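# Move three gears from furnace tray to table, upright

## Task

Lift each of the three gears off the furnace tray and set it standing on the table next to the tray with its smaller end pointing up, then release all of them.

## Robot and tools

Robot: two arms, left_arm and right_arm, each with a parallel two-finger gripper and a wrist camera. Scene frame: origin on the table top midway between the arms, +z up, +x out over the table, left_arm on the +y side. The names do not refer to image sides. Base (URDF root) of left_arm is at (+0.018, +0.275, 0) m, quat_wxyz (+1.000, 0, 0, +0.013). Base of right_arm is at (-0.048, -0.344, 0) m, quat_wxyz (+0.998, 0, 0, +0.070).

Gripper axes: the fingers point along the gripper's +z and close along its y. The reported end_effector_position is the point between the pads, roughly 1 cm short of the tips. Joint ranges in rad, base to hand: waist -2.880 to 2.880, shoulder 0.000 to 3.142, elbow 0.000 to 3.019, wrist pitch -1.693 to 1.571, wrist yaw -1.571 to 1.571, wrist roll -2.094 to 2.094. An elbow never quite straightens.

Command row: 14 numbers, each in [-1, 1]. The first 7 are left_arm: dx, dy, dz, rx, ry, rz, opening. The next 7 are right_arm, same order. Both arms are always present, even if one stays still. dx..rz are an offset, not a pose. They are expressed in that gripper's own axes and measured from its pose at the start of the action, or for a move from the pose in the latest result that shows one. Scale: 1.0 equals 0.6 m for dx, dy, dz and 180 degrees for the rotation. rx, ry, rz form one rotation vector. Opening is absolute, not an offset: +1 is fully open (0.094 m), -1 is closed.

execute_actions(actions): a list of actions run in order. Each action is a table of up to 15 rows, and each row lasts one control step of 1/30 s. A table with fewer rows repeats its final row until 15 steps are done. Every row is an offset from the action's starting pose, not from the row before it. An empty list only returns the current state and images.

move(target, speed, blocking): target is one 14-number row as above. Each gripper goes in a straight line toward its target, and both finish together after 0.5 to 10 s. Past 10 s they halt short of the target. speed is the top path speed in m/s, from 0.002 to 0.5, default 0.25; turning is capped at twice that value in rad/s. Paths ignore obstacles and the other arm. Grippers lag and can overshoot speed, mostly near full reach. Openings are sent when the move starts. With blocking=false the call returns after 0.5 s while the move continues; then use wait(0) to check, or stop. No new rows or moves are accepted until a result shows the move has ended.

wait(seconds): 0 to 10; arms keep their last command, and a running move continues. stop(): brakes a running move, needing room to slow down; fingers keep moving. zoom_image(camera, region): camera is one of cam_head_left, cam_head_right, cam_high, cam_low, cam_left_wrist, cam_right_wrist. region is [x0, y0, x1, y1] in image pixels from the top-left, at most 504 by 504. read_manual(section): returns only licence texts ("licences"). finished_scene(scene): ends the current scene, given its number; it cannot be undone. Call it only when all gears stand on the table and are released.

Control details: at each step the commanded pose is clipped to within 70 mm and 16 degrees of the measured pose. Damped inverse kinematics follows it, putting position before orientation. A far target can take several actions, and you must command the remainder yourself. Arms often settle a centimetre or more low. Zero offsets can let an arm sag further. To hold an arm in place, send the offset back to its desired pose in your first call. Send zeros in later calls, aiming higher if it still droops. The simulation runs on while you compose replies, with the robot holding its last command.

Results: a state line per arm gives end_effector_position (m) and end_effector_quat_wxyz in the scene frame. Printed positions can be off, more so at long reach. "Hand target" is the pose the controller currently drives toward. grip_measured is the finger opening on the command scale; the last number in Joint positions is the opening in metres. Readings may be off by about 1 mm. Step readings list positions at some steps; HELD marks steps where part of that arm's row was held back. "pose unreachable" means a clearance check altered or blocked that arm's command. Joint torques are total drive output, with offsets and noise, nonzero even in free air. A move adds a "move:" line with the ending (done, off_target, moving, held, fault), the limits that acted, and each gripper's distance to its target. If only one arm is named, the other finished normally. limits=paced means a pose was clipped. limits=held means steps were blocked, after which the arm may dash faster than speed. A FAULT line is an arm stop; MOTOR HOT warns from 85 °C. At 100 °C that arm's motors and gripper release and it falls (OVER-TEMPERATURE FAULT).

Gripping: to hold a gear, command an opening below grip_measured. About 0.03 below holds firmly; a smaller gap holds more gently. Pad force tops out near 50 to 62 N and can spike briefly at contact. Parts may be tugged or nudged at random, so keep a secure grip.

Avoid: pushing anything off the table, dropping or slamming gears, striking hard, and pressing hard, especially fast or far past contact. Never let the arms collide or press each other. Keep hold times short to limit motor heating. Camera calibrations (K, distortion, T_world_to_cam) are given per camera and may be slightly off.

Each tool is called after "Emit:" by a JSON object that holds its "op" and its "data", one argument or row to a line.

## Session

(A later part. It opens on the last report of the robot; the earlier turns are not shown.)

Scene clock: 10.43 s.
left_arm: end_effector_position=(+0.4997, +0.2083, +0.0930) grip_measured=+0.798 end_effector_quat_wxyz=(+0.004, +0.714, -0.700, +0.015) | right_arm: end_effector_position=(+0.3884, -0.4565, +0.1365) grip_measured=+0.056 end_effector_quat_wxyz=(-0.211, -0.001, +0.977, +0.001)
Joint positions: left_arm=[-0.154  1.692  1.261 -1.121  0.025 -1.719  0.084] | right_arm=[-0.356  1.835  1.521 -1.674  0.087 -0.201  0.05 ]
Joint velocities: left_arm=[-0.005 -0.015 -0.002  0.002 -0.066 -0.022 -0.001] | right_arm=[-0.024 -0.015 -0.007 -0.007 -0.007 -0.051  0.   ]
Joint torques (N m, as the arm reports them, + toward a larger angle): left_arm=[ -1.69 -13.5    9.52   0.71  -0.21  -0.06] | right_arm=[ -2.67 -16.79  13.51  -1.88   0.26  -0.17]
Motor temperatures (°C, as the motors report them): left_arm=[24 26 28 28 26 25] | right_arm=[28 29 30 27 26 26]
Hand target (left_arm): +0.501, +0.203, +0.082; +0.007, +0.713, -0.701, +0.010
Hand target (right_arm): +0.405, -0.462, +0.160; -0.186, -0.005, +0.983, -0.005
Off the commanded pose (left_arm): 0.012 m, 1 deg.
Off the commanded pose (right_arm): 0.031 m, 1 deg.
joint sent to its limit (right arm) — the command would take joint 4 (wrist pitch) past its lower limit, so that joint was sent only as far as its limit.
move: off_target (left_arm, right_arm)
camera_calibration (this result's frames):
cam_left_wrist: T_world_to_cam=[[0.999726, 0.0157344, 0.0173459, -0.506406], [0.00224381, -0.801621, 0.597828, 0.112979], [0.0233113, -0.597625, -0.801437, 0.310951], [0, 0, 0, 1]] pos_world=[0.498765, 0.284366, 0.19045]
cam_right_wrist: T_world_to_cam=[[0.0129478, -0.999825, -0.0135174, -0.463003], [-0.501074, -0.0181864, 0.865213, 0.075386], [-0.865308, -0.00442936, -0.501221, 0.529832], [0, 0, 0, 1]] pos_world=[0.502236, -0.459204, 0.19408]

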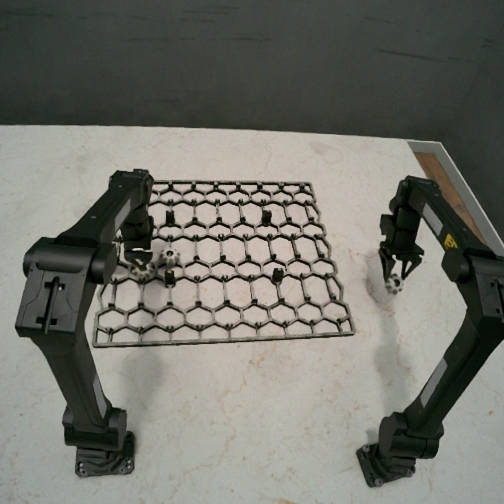

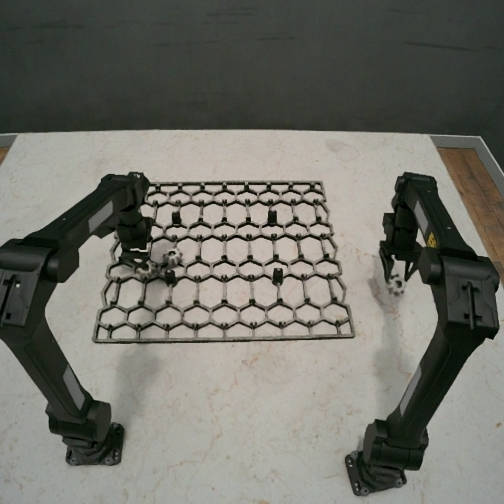

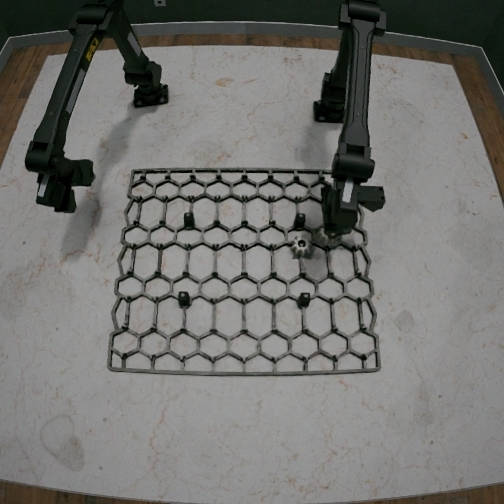

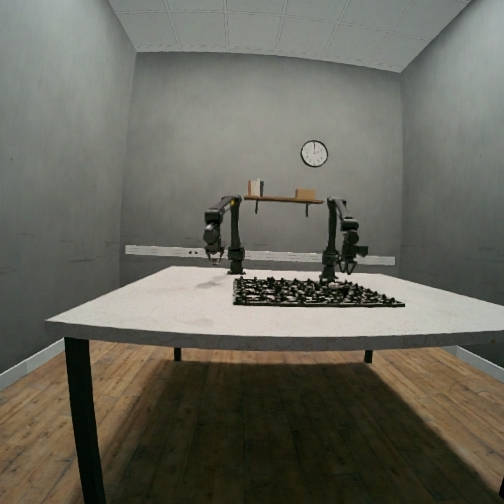

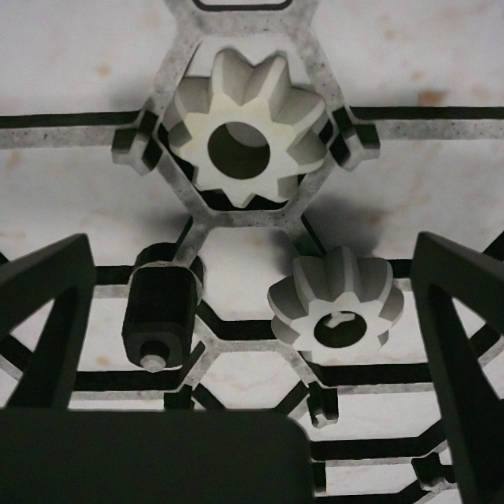

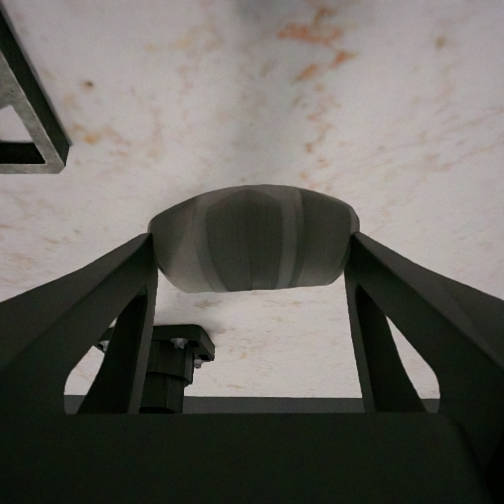

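Emit:
{"op": "move", "data": {
  "target": [0,0,0.03,0,0,-0.5,0.6,-0.068,0,0.155,0,0,0,-0.1],
  "speed": 0.1
}}

Scene clock: 20.43 s.
left_arm: end_effector_position=(+0.4877, +0.2032, +0.0781) grip_measured=+0.602 end_effector_quat_wxyz=(+0.235, +0.854, -0.462, +0.036) | right_arm: end_effector_position=(+0.3897, -0.4568, +0.0432) grip_measured=+0.056 end_effector_quat_wxyz=(-0.205, -0.002, +0.979, +0.000)
Joint positions: left_arm=[-0.019  1.798  1.305 -1.255  0.448 -2.103  0.075] | right_arm=[-0.356  1.929  1.4   -1.446  0.087 -0.204  0.05 ]
Joint velocities: left_arm=[-0.024  0.015  0.022 -0.017  0.037  0.037 -0.001] | right_arm=[-0.015  0.005 -0.007 -0.002  0.11  -0.022 -0.   ]
Joint torques (N m, as the arm reports them, + toward a larger angle): left_arm=[  1.42 -15.24  12.18  -0.82   0.23  -0.05] | right_arm=[ -2.78 -15.33   6.35  -0.5    0.03  -0.05]
Motor temperatures (°C, as the motors report them): left_arm=[24 26 28 28 26 25] | right_arm=[28 29 30 27 26 26]
Hand target (left_arm): +0.500, +0.209, +0.076; +0.238, +0.859, -0.452, +0.035
Hand target (right_arm): +0.387, -0.456, +0.035; -0.211, -0.001, +0.977, +0.001
Off the commanded pose (left_arm): 0.013 m, 63 deg; orientation clipped at the last step of the last action.
Off the commanded pose (right_arm): 0.009 m, 1 deg.
joint sent to its limit (left arm) — the command would take joint 6 (wrist roll) past its lower limit, so that joint was sent only as far as its limit.
move: off_target (left_arm); limits=paced
camera_calibration (this result's frames):
cam_left_wrist: T_world_to_cam=[[0.809203, 0.460381, -0.36502, -0.461663], [0.55227, -0.38404, 0.73994, -0.246379], [0.200472, -0.800351, -0.565021, 0.232645], [0, 0, 0, 1]] pos_world=[0.463008, 0.304119, 0.145239]
cam_right_wrist: T_world_to_cam=[[0.0155502, -0.999812, -0.0115417, -0.465681], [-0.51227, -0.0178794, 0.858638, 0.161598], [-0.858684, -0.00743958, -0.512452, 0.480784], [0, 0, 0, 1]] pos_world=[0.502864, -0.459128, 0.102249]

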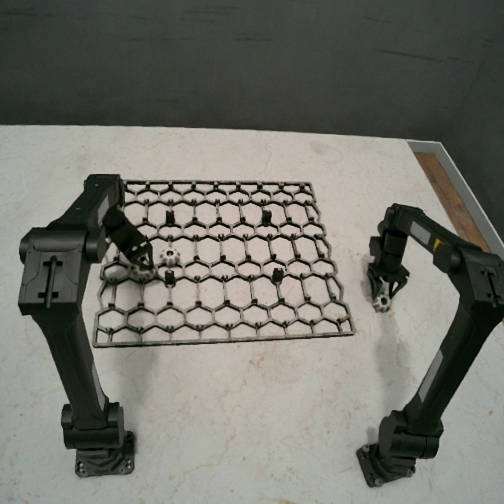

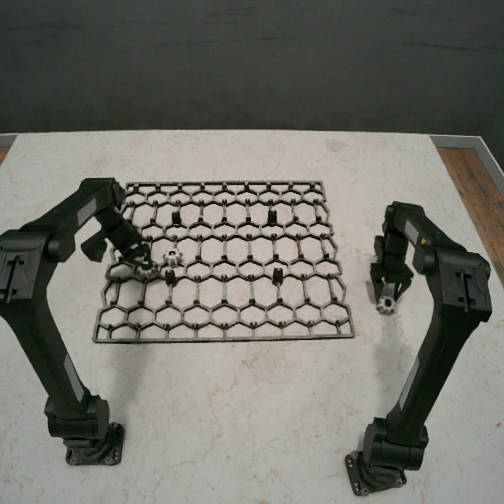

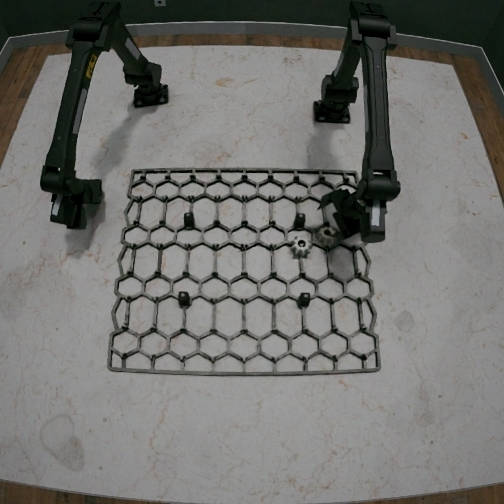

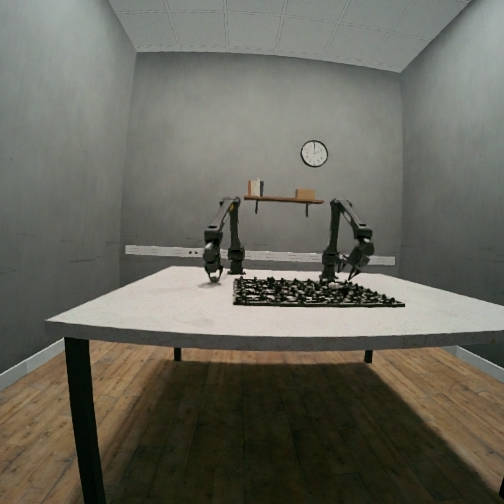

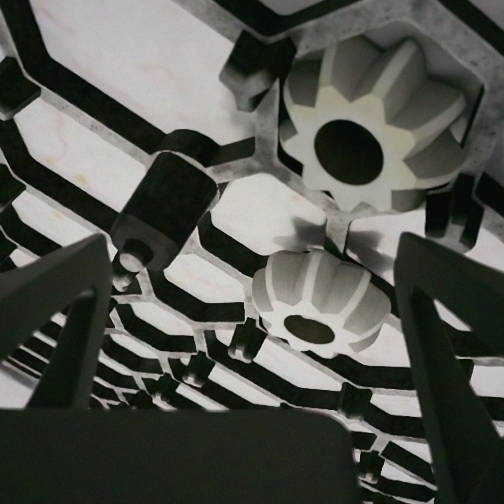

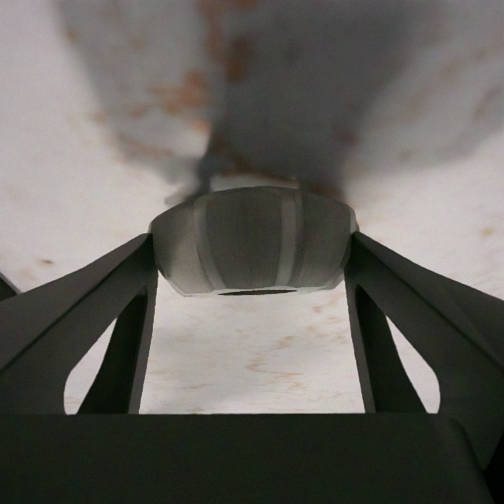

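Emit:
{"op": "move", "data": {
  "target": [0,0,0,-0.028,-0.184,0.668,0.6,0,0,0,0,0,0,0.8],
  "speed": 0.4
}}

Scene clock: 24.03 s.
left_arm: end_effector_position=(+0.4846, +0.2081, +0.0677) grip_measured=+0.602 end_effector_quat_wxyz=(-0.013, -0.012, +1.000, +0.002) | right_arm: end_effector_position=(+0.3897, -0.4568, +0.0432) grip_measured=+0.798 end_effector_quat_wxyz=(-0.205, -0.002, +0.979, +0.000)
Joint positions: left_arm=[-0.168  1.713  1.215 -1.1   -0.001 -0.166  0.075] | right_arm=[-0.356  1.929  1.4   -1.446  0.087 -0.204  0.084]
Joint velocities: left_arm=[-0.005 -0.005  0.012  0.002 -0.022  0.007  0.001] | right_arm=[ 0.005 -0.024  0.007  0.007  0.066  0.007  0.   ]
Joint torques (N m, as the arm reports them, + toward a larger angle): left_arm=[ -1.9  -18.75   8.82   0.64  -0.15   0.11] | right_arm=[ -2.8  -16.69   7.3   -0.74   0.09  -0.09]
Motor temperatures (°C, as the motors report them): left_arm=[24 26 29 28 26 25] | right_arm=[28 29 30 27 26 26]
Hand target (left_arm): +0.487, +0.203, +0.077; +0.003, -0.001, +1.000, +0.001
Hand target (right_arm): +0.390, -0.457, +0.043; -0.205, -0.002, +0.979, +0.000
Off the commanded pose (left_arm): 0.012 m, 2 deg.
Off the commanded pose (right_arm): 0.000 m, 0 deg.
move: off_target (left_arm)
camera_calibration (this result's frames):
cam_left_wrist: T_world_to_cam=[[0.0193782, -0.999809, -0.00266662, 0.196944], [-0.801884, -0.017135, 0.597234, 0.354474], [-0.597166, -0.00943503, -0.802062, 0.469315], [0, 0, 0, 1]] pos_world=[0.560689, 0.207408, 0.165241]
cam_right_wrist: T_world_to_cam=[[0.0155502, -0.999812, -0.0115417, -0.465681], [-0.51227, -0.0178794, 0.858638, 0.161598], [-0.858684, -0.00743958, -0.512452, 0.480784], [0, 0, 0, 1]] pos_world=[0.502864, -0.459128, 0.102249]

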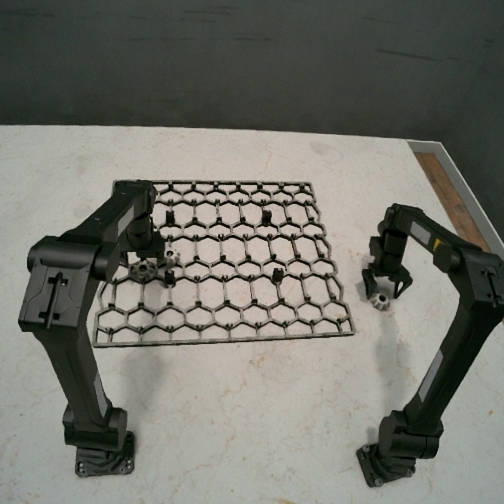

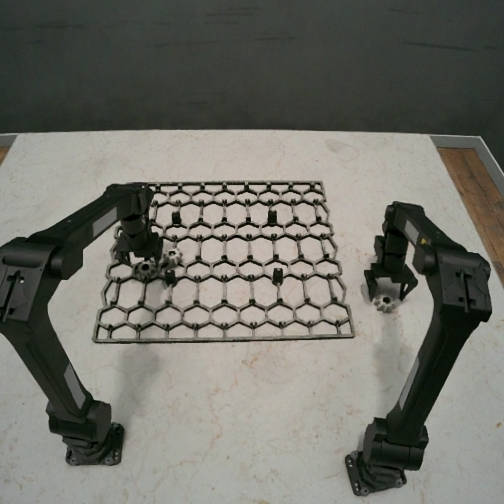

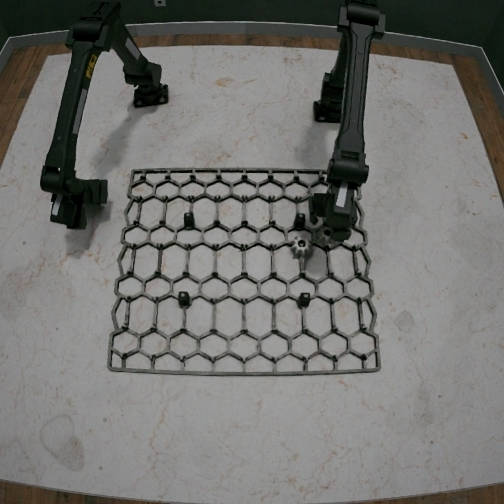

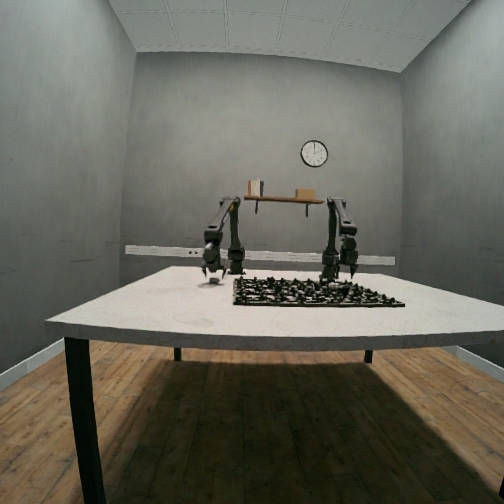

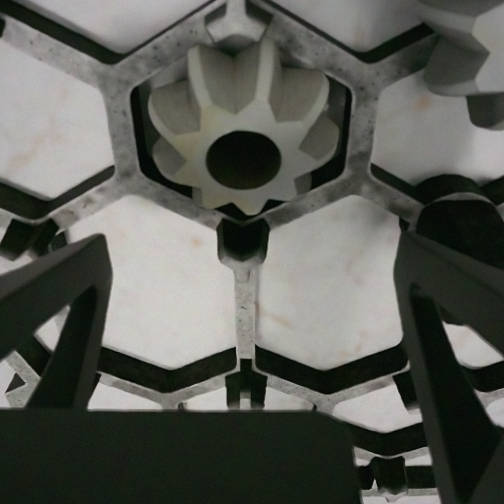

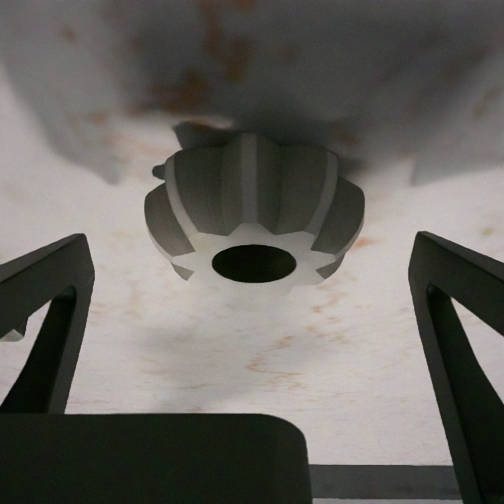

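Emit:
{"op": "move", "data": {
  "target": [-0.02,0,0.06,0,0,0,0.6,0.08,0,-0.2,0,-0.13,0,0.8],
  "speed": 0.15
}}

Scene clock: 25.93 s.
left_arm: end_effector_position=(+0.4958, +0.2065, +0.0458) grip_measured=+0.602 end_effector_quat_wxyz=(-0.004, -0.011, +1.000, +0.001) | right_arm: end_effector_position=(+0.3962, -0.4512, +0.1692) grip_measured=+0.798 end_effector_quat_wxyz=(-0.012, -0.005, +1.000, -0.001)
Joint positions: left_arm=[-0.168  1.756  1.21  -1.032 -0.001 -0.164  0.075] | right_arm=[-0.372  1.577  1.329 -1.345  0.007 -0.242  0.084]
Joint velocities: left_arm=[-0.015 -0.005  0.007  0.027 -0.066  0.051  0.001] | right_arm=[ 0.005  0.005  0.017 -0.007  0.022  0.007  0.001]
Joint torques (N m, as the arm reports them, + toward a larger angle): left_arm=[  0.2  -14.09   8.61   0.73  -0.1    0.03] | right_arm=[ -4.95 -14.73   8.08   0.51  -0.13  -0.13]
Motor temperatures (°C, as the motors report them): left_arm=[24 26 29 28 26 25] | right_arm=[28 29 30 27 26 26]
Hand target (left_arm): +0.496, +0.209, +0.032; -0.013, -0.012, +1.000, +0.002
Hand target (right_arm): +0.394, -0.458, +0.173; -0.002, -0.001, +1.000, -0.000
Off the commanded pose (left_arm): 0.015 m, 1 deg.
Off the commanded pose (right_arm): 0.007 m, 1 deg.
move: off_target (left_arm)
camera_calibration (this result's frames):
cam_left_wrist: T_world_to_cam=[[0.017874, -0.99984, 0.000419179, 0.195676], [-0.813038, -0.0142905, 0.582036, 0.382129], [-0.581937, -0.0107441, -0.813163, 0.451638], [0, 0, 0, 1]] pos_world=[0.570013, 0.205958, 0.144761]
cam_right_wrist: T_world_to_cam=[[0.0240435, -0.999703, -0.00385357, -0.463426], [-0.799692, -0.021546, 0.600024, 0.212792], [-0.599929, -0.011345, -0.799973, 0.495324], [0, 0, 0, 1]] pos_world=[0.47847, -0.453084, 0.266779]

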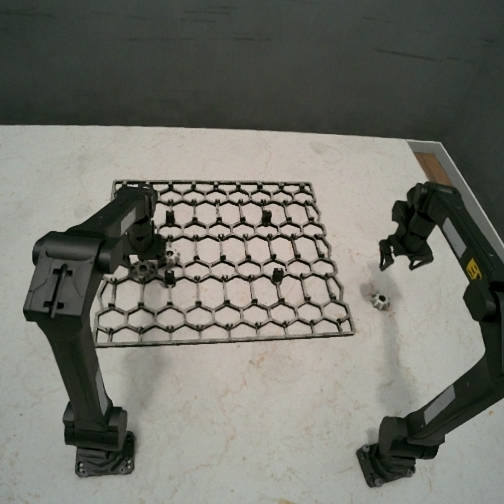

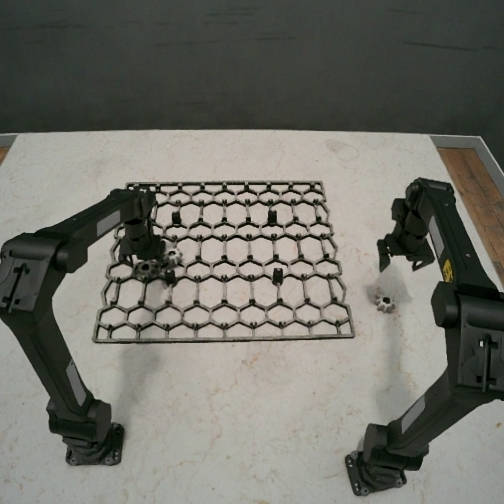

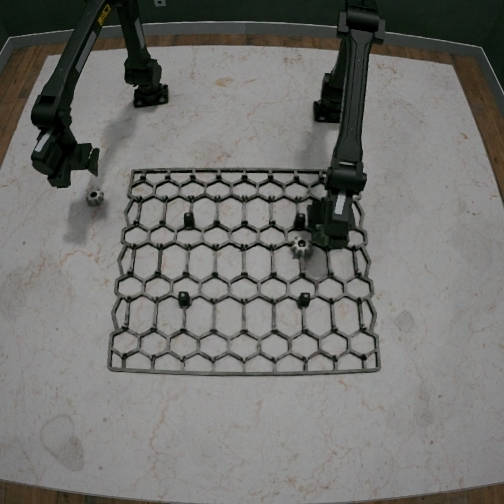

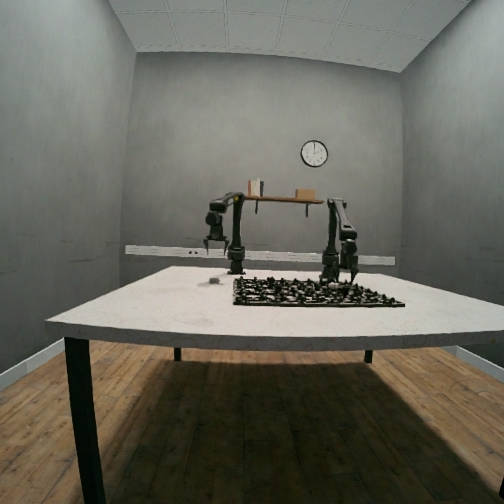

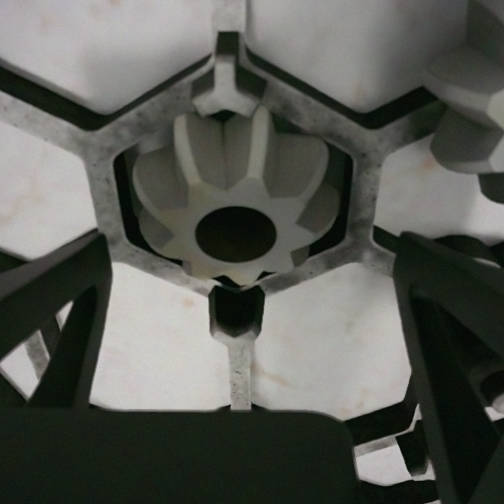

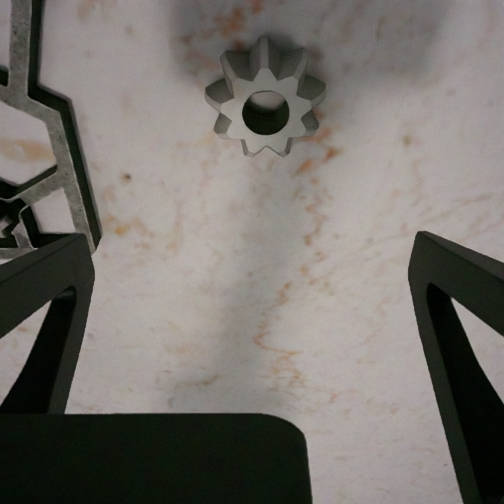

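Emit:
{"op": "move", "data": {
  "target": [0,0.006,0.045,0,0,0,0.6,0,0,0,0,0,0,0.8],
  "speed": 0.08
}}

Scene clock: 26.87 s.
left_arm: end_effector_position=(+0.4955, +0.2066, +0.0332) grip_measured=+0.602 end_effector_quat_wxyz=(+0.005, -0.011, +1.000, -0.000) | right_arm: end_effector_position=(+0.3962, -0.4512, +0.1692) grip_measured=+0.798 end_effector_quat_wxyz=(-0.012, -0.005, +1.000, -0.001)
Joint positions: left_arm=[-0.168  1.763  1.181 -0.977 -0.001 -0.164  0.075] | right_arm=[-0.372  1.577  1.329 -1.345  0.006 -0.243  0.084]
Joint velocities: left_arm=[-0.005  0.005 -0.007 -0.012  0.037 -0.037 -0.   ] | right_arm=[-0.005 -0.005 -0.012 -0.002 -0.022 -0.007  0.001]
Joint torques (N m, as the arm reports them, + toward a larger angle): left_arm=[ -0.29 -14.17   8.66   0.68  -0.12   0.12] | right_arm=[ -2.9  -12.91   8.88   0.05   0.05  -0.06]
Motor temperatures (°C, as the motors report them): left_arm=[24 26 29 28 26 25] | right_arm=[28 29 30 27 26 26]
Hand target (left_arm): +0.495, +0.210, +0.019; -0.004, -0.011, +1.000, +0.001
Hand target (right_arm): +0.396, -0.451, +0.169; -0.012, -0.005, +1.000, -0.001
Off the commanded pose (left_arm): 0.015 m, 1 deg.
Off the commanded pose (right_arm): 0.000 m, 0 deg.
move: off_target (left_arm)
camera_calibration (this result's frames):
cam_left_wrist: T_world_to_cam=[[0.0178386, -0.999835, 0.0034038, 0.195654], [-0.823668, -0.0127655, 0.566929, 0.394661], [-0.566792, -0.0129168, -0.82376, 0.43446], [0, 0, 0, 1]] pos_world=[0.567828, 0.206272, 0.13348]
cam_right_wrist: T_world_to_cam=[[0.0244167, -0.999693, -0.00423126, -0.463442], [-0.799736, -0.0220722, 0.599946, 0.212599], [-0.599855, -0.0112648, -0.800029, 0.49535], [0, 0, 0, 1]] pos_world=[0.478477, -0.453027, 0.266786]

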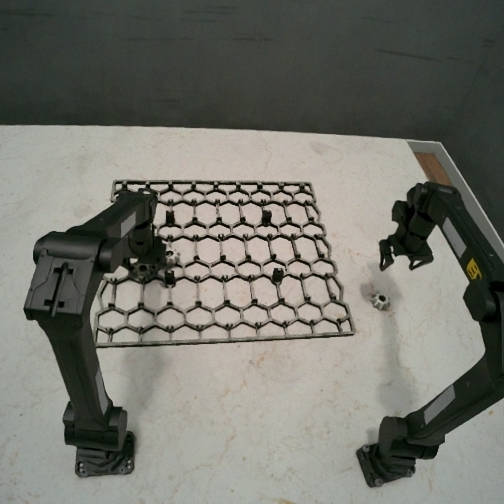

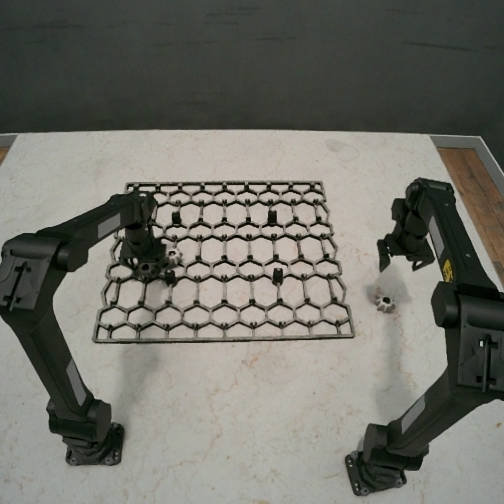

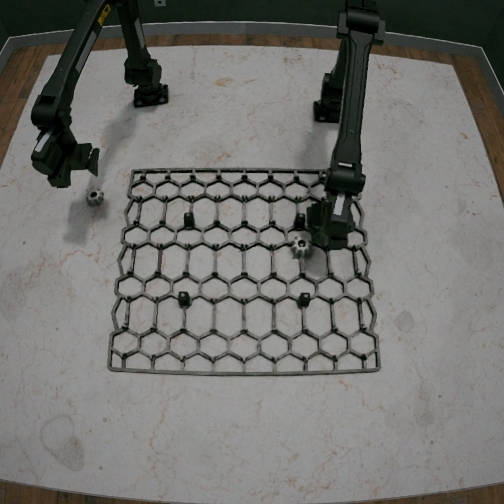

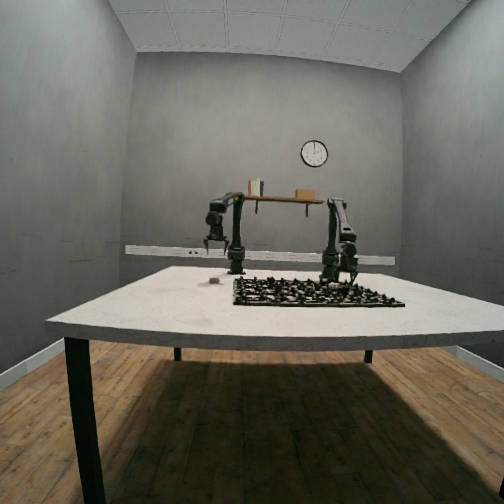

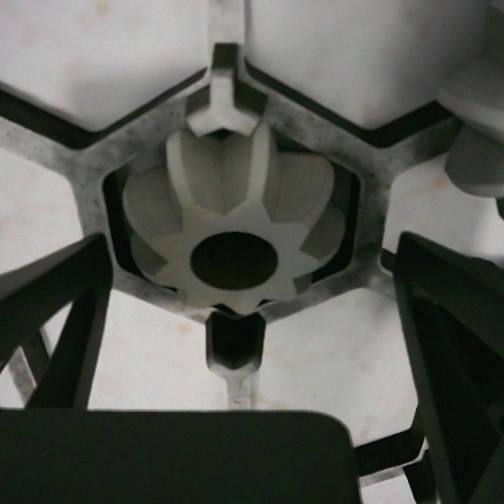

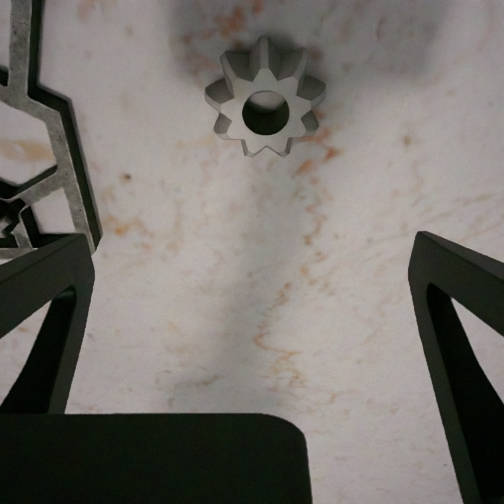

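Emit:
{"op": "move", "data": {
  "target": [0,0.012,0.035,0,0,0,0.6,0,0,0,0,0,0,0.8],
  "speed": 0.08
}}

Scene clock: 27.70 s.
left_arm: end_effector_position=(+0.4957, +0.2084, +0.0264) grip_measured=+0.602 end_effector_quat_wxyz=(+0.015, -0.010, +1.000, -0.002) | right_arm: end_effector_position=(+0.3962, -0.4512, +0.1692) grip_measured=+0.798 end_effector_quat_wxyz=(-0.012, -0.005, +1.000, -0.001)
Joint positions: left_arm=[-0.164  1.763  1.159 -0.937 -0.001 -0.158  0.075] | right_arm=[-0.372  1.577  1.329 -1.345  0.006 -0.243  0.084]
Joint velocities: left_arm=[-0.005 -0.005  0.002 -0.012  0.007  0.11  -0.001] | right_arm=[-0.015 -0.005 -0.017 -0.012 -0.037 -0.066  0.   ]
Joint torques (N m, as the arm reports them, + toward a larger angle): left_arm=[  0.39 -14.2    8.38   0.74  -0.09   0.05] | right_arm=[ -2.56 -13.33   8.8   -0.22   0.04  -0.09]
Motor temperatures (°C, as the motors report them): left_arm=[24 26 29 28 26 25] | right_arm=[28 29 30 27 26 26]
Hand target (left_arm): +0.496, +0.214, +0.012; +0.006, -0.011, +1.000, -0.001
Hand target (right_arm): +0.396, -0.451, +0.169; -0.012, -0.005, +1.000, -0.001
Off the commanded pose (left_arm): 0.015 m, 1 deg.
Off the commanded pose (right_arm): 0.000 m, 0 deg.
move: off_target (left_arm)
camera_calibration (this result's frames):
cam_left_wrist: T_world_to_cam=[[0.0154621, -0.999861, 0.00620753, 0.198612], [-0.834051, -0.00947337, 0.551606, 0.403574], [-0.551471, -0.0137064, -0.834082, 0.421847], [0, 0, 0, 1]] pos_world=[0.566167, 0.20819, 0.128008]
cam_right_wrist: T_world_to_cam=[[0.0244167, -0.999693, -0.00423126, -0.463442], [-0.799736, -0.0220722, 0.599946, 0.212599], [-0.599855, -0.0112648, -0.800029, 0.49535], [0, 0, 0, 1]] pos_world=[0.478477, -0.453027, 0.266786]

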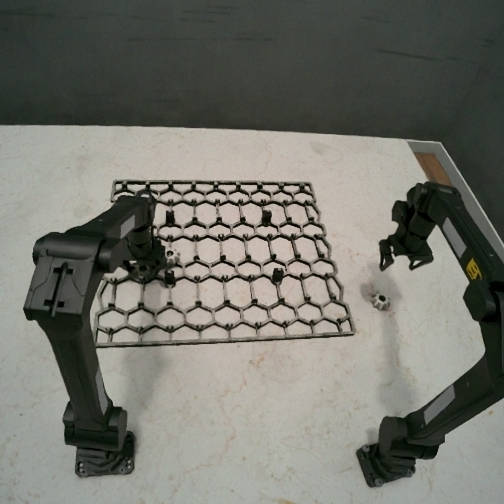

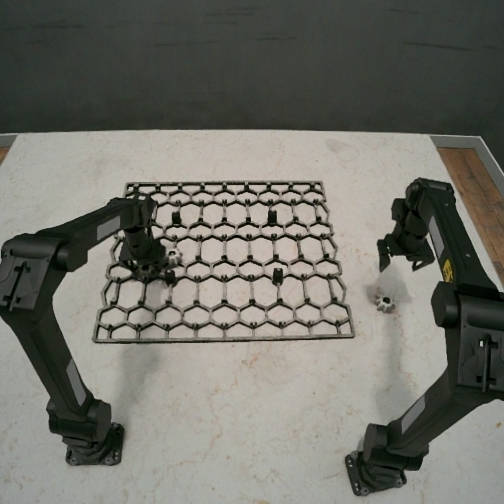

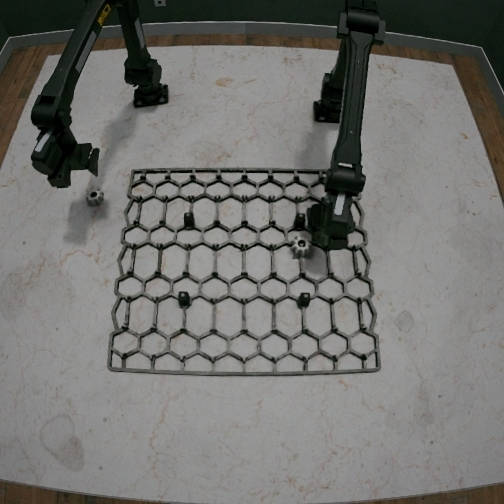

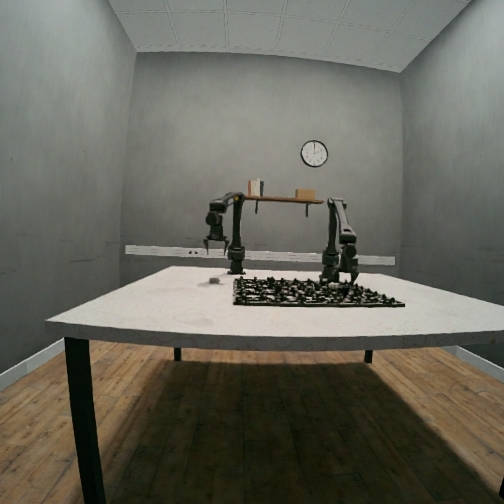

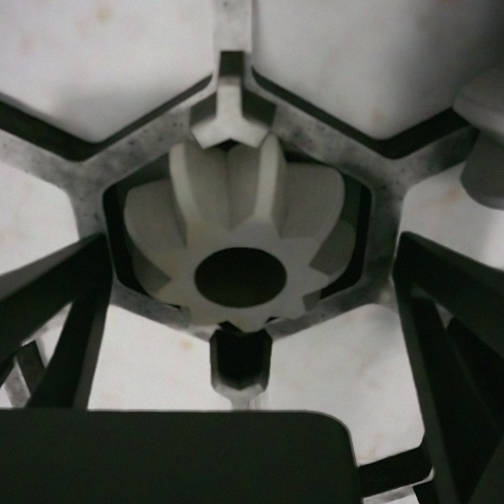

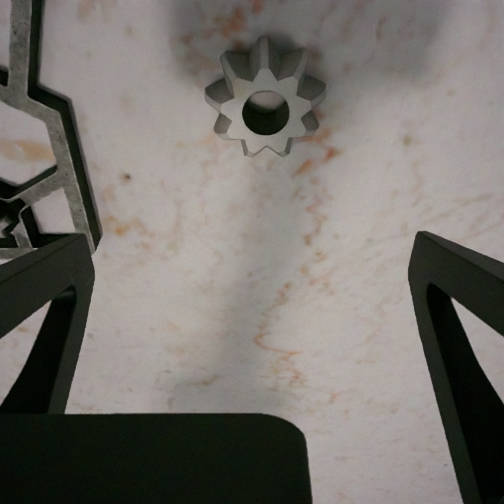

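Emit:
{"op": "execute_actions", "data": {
  "actions": [
    [[0,0,0,0,0,0,-0.3,0,0,0,0,0,0,0.8]]
  ]
}}

Scene clock: 28.27 s.
left_arm: end_effector_position=(+0.4956, +0.2105, +0.0267) grip_measured=+0.157 end_effector_quat_wxyz=(+0.015, -0.009, +1.000, +0.002) | right_arm: end_effector_position=(+0.3962, -0.4512, +0.1692) grip_measured=+0.798 end_effector_quat_wxyz=(-0.012, -0.005, +1.000, -0.001)
Joint positions: left_arm=[-0.163  1.762  1.158 -0.937 -0.008 -0.155  0.054] | right_arm=[-0.372  1.577  1.329 -1.345  0.006 -0.243  0.084]
Joint velocities: left_arm=[-0.015 -0.005 -0.012 -0.002  0.022 -0.11   0.001] | right_arm=[-0.015 -0.005 -0.007 -0.027 -0.037 -0.007 -0.   ]
Joint torques (N m, as the arm reports them, + toward a larger angle): left_arm=[ -0.54 -16.64   8.52   0.28   0.11   0.02] | right_arm=[ -3.12 -12.75   8.45  -0.06   0.04  -0.09]
Motor temperatures (°C, as the motors report them): left_arm=[24 26 29 28 26 25] | right_arm=[28 29 30 27 26 26]
Hand target (left_arm): +0.496, +0.208, +0.026; +0.015, -0.010, +1.000, -0.002
Hand target (right_arm): +0.396, -0.451, +0.169; -0.012, -0.005, +1.000, -0.001
Off the commanded pose (left_arm): 0.002 m, 0 deg.
Off the commanded pose (right_arm): 0.000 m, 0 deg.
Step readings (end_effector_position):
0: left_arm (+0.4957, +0.2084, +0.0264) | right_arm (+0.3962, -0.4512, +0.1692)
1: left_arm (+0.4957, +0.2084, +0.0264) | right_arm (+0.3962, -0.4512, +0.1692)
2: left_arm (+0.4957, +0.2101, +0.0263) | right_arm (+0.3962, -0.4512, +0.1692)
4: left_arm (+0.4956, +0.2105, +0.0267) | right_arm (+0.3962, -0.4512, +0.1692)
8: left_arm (+0.4956, +0.2105, +0.0267) | right_arm (+0.3962, -0.4512, +0.1692)
15: end_effector_position above
camera_calibration (this result's frames):
cam_left_wrist: T_world_to_cam=[[0.0141611, -0.999899, -0.00147898, 0.201556], [-0.834434, -0.0126326, 0.550963, 0.404196], [-0.550926, -0.00656811, -0.834529, 0.420275], [0, 0, 0, 1]] pos_world=[0.565961, 0.209402, 0.128333]
cam_right_wrist: T_world_to_cam=[[0.0244167, -0.999693, -0.00423126, -0.463442], [-0.799736, -0.0220722, 0.599946, 0.212599], [-0.599855, -0.0112648, -0.800029, 0.49535], [0, 0, 0, 1]] pos_world=[0.478477, -0.453027, 0.266786]

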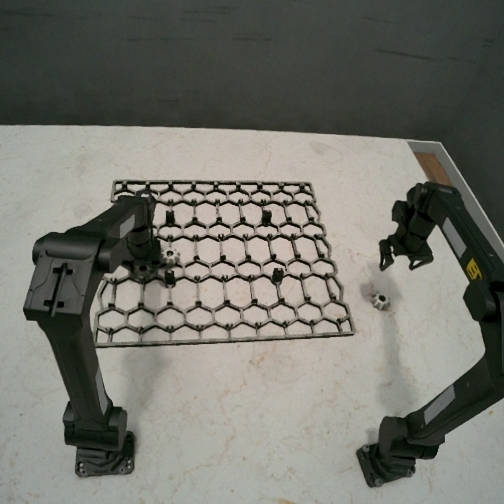

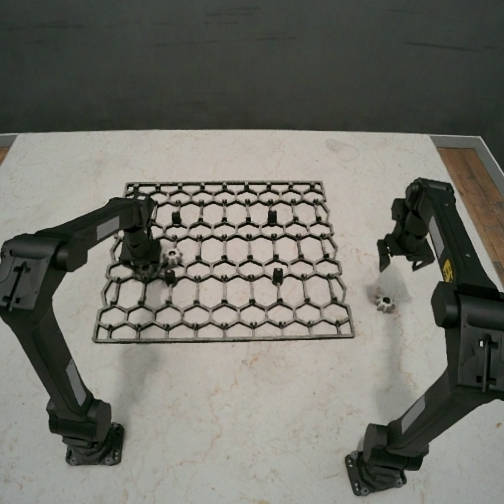

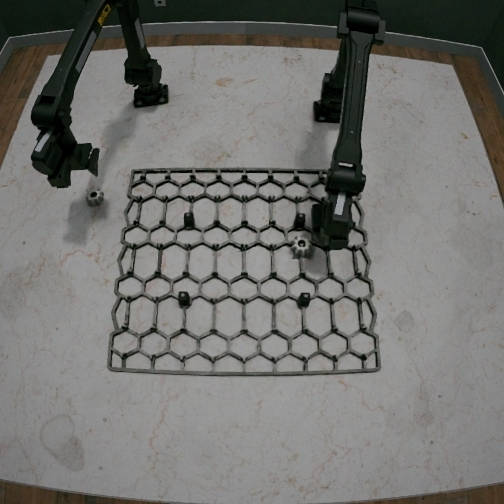

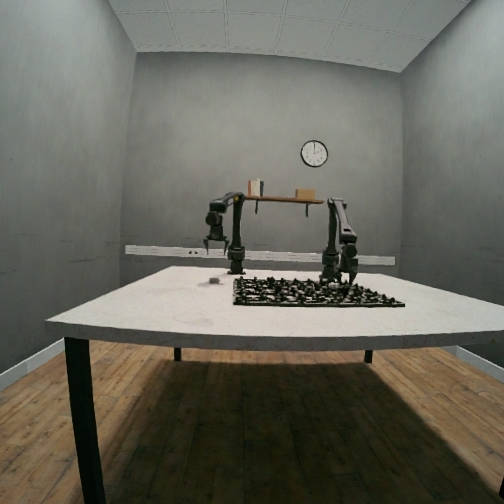

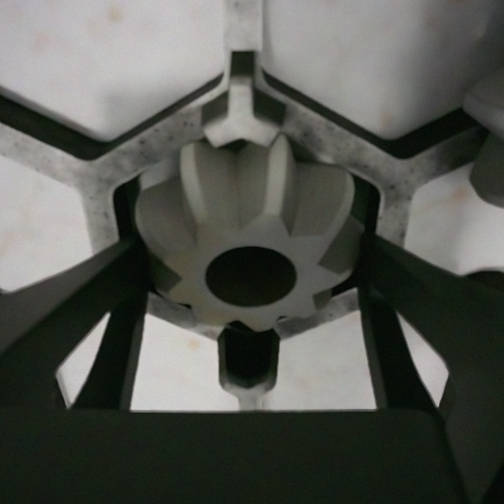

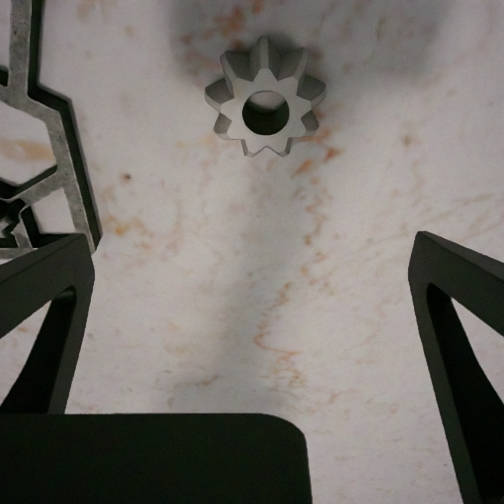

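0.157 — wider grip. Lift gently.

Emit:
{"op": "move", "data": {
  "target": [0,0,-0.22,0,0,0,-0.3,0,0,0,0,0,0,0.8],
  "speed": 0.1
}}

Scene clock: 30.03 s.
left_arm: end_effector_position=(+0.4782, +0.2129, +0.1372) grip_measured=-0.298 end_effector_quat_wxyz=(-0.007, -0.007, +1.000, +0.005) | right_arm: end_effector_position=(+0.3962, -0.4512, +0.1692) grip_measured=+0.798 end_effector_quat_wxyz=(-0.012, -0.005, +1.000, -0.001)
Joint positions: left_arm=[-0.163  1.616  1.289 -1.26  -0.008 -0.151  0.033] | right_arm=[-0.372  1.577  1.329 -1.345  0.006 -0.243  0.084]
Joint velocities: left_arm=[-0.005 -0.005 -0.017 -0.012 -0.11  -0.051  0.   ] | right_arm=[-0.005 -0.005  0.002 -0.002  0.022  0.022 -0.   ]
Joint torques (N m, as the arm reports them, + toward a larger angle): left_arm=[ -0.6  -17.41  13.42  -0.3   -0.11  -0.01] | right_arm=[ -3.   -13.26   8.46  -0.14   0.01  -0.1 ]
Motor temperatures (°C, as the motors report them): left_arm=[24 26 29 28 26 25] | right_arm=[28 29 30 27 26 26]
Hand target (left_arm): +0.489, +0.209, +0.159; +0.015, -0.009, +1.000, +0.002
Hand target (right_arm): +0.396, -0.451, +0.169; -0.012, -0.005, +1.000, -0.001
Off the commanded pose (left_arm): 0.025 m, 3 deg.
Off the commanded pose (right_arm): 0.000 m, 0 deg.
move: off_target (left_arm)
camera_calibration (this result's frames):
cam_left_wrist: T_world_to_cam=[[0.00974528, -0.999918, -0.00825653, 0.207409], [-0.808859, -0.0127373, 0.587865, 0.311553], [-0.587922, 0.000949464, -0.808917, 0.515546], [0, 0, 0, 1]] pos_world=[0.553082, 0.210871, 0.235596]
cam_right_wrist: T_world_to_cam=[[0.0244167, -0.999693, -0.00423126, -0.463442], [-0.799736, -0.0220722, 0.599946, 0.212599], [-0.599855, -0.0112648, -0.800029, 0.49535], [0, 0, 0, 1]] pos_world=[0.478477, -0.453027, 0.266786]

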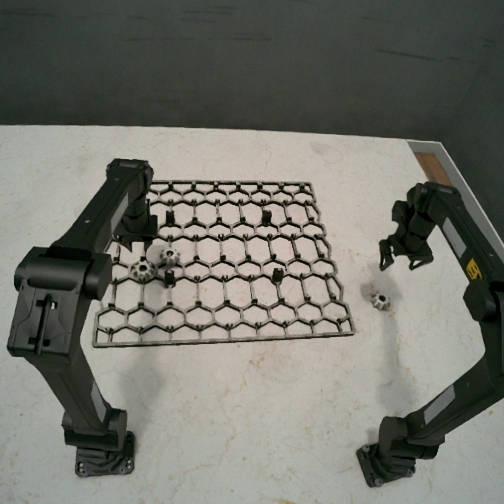

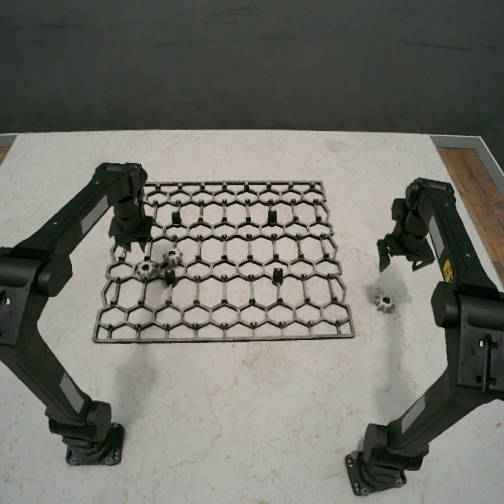

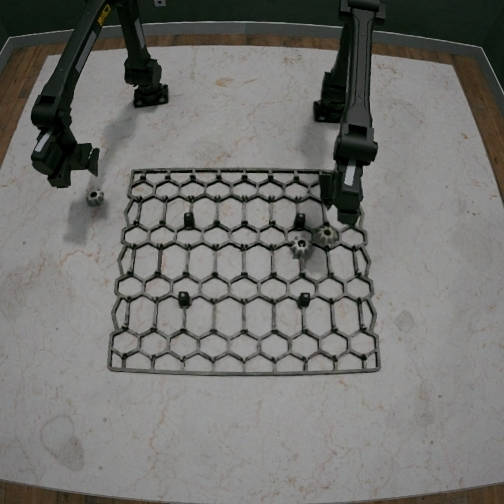

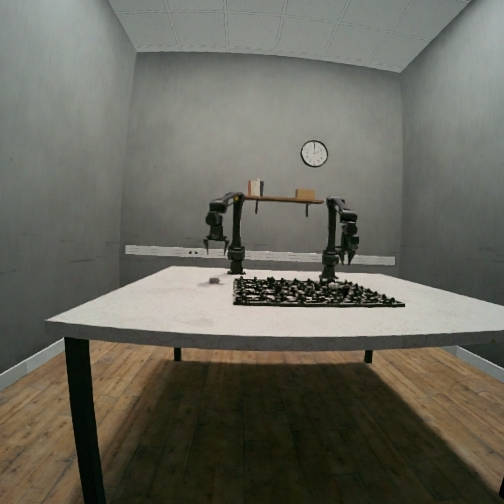

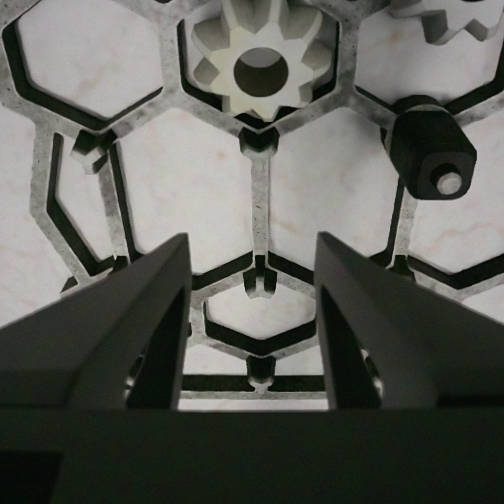

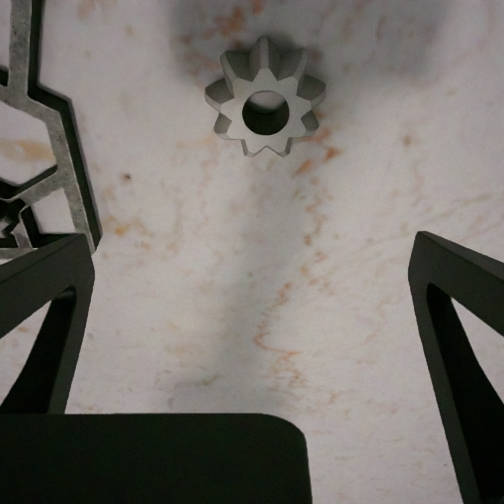

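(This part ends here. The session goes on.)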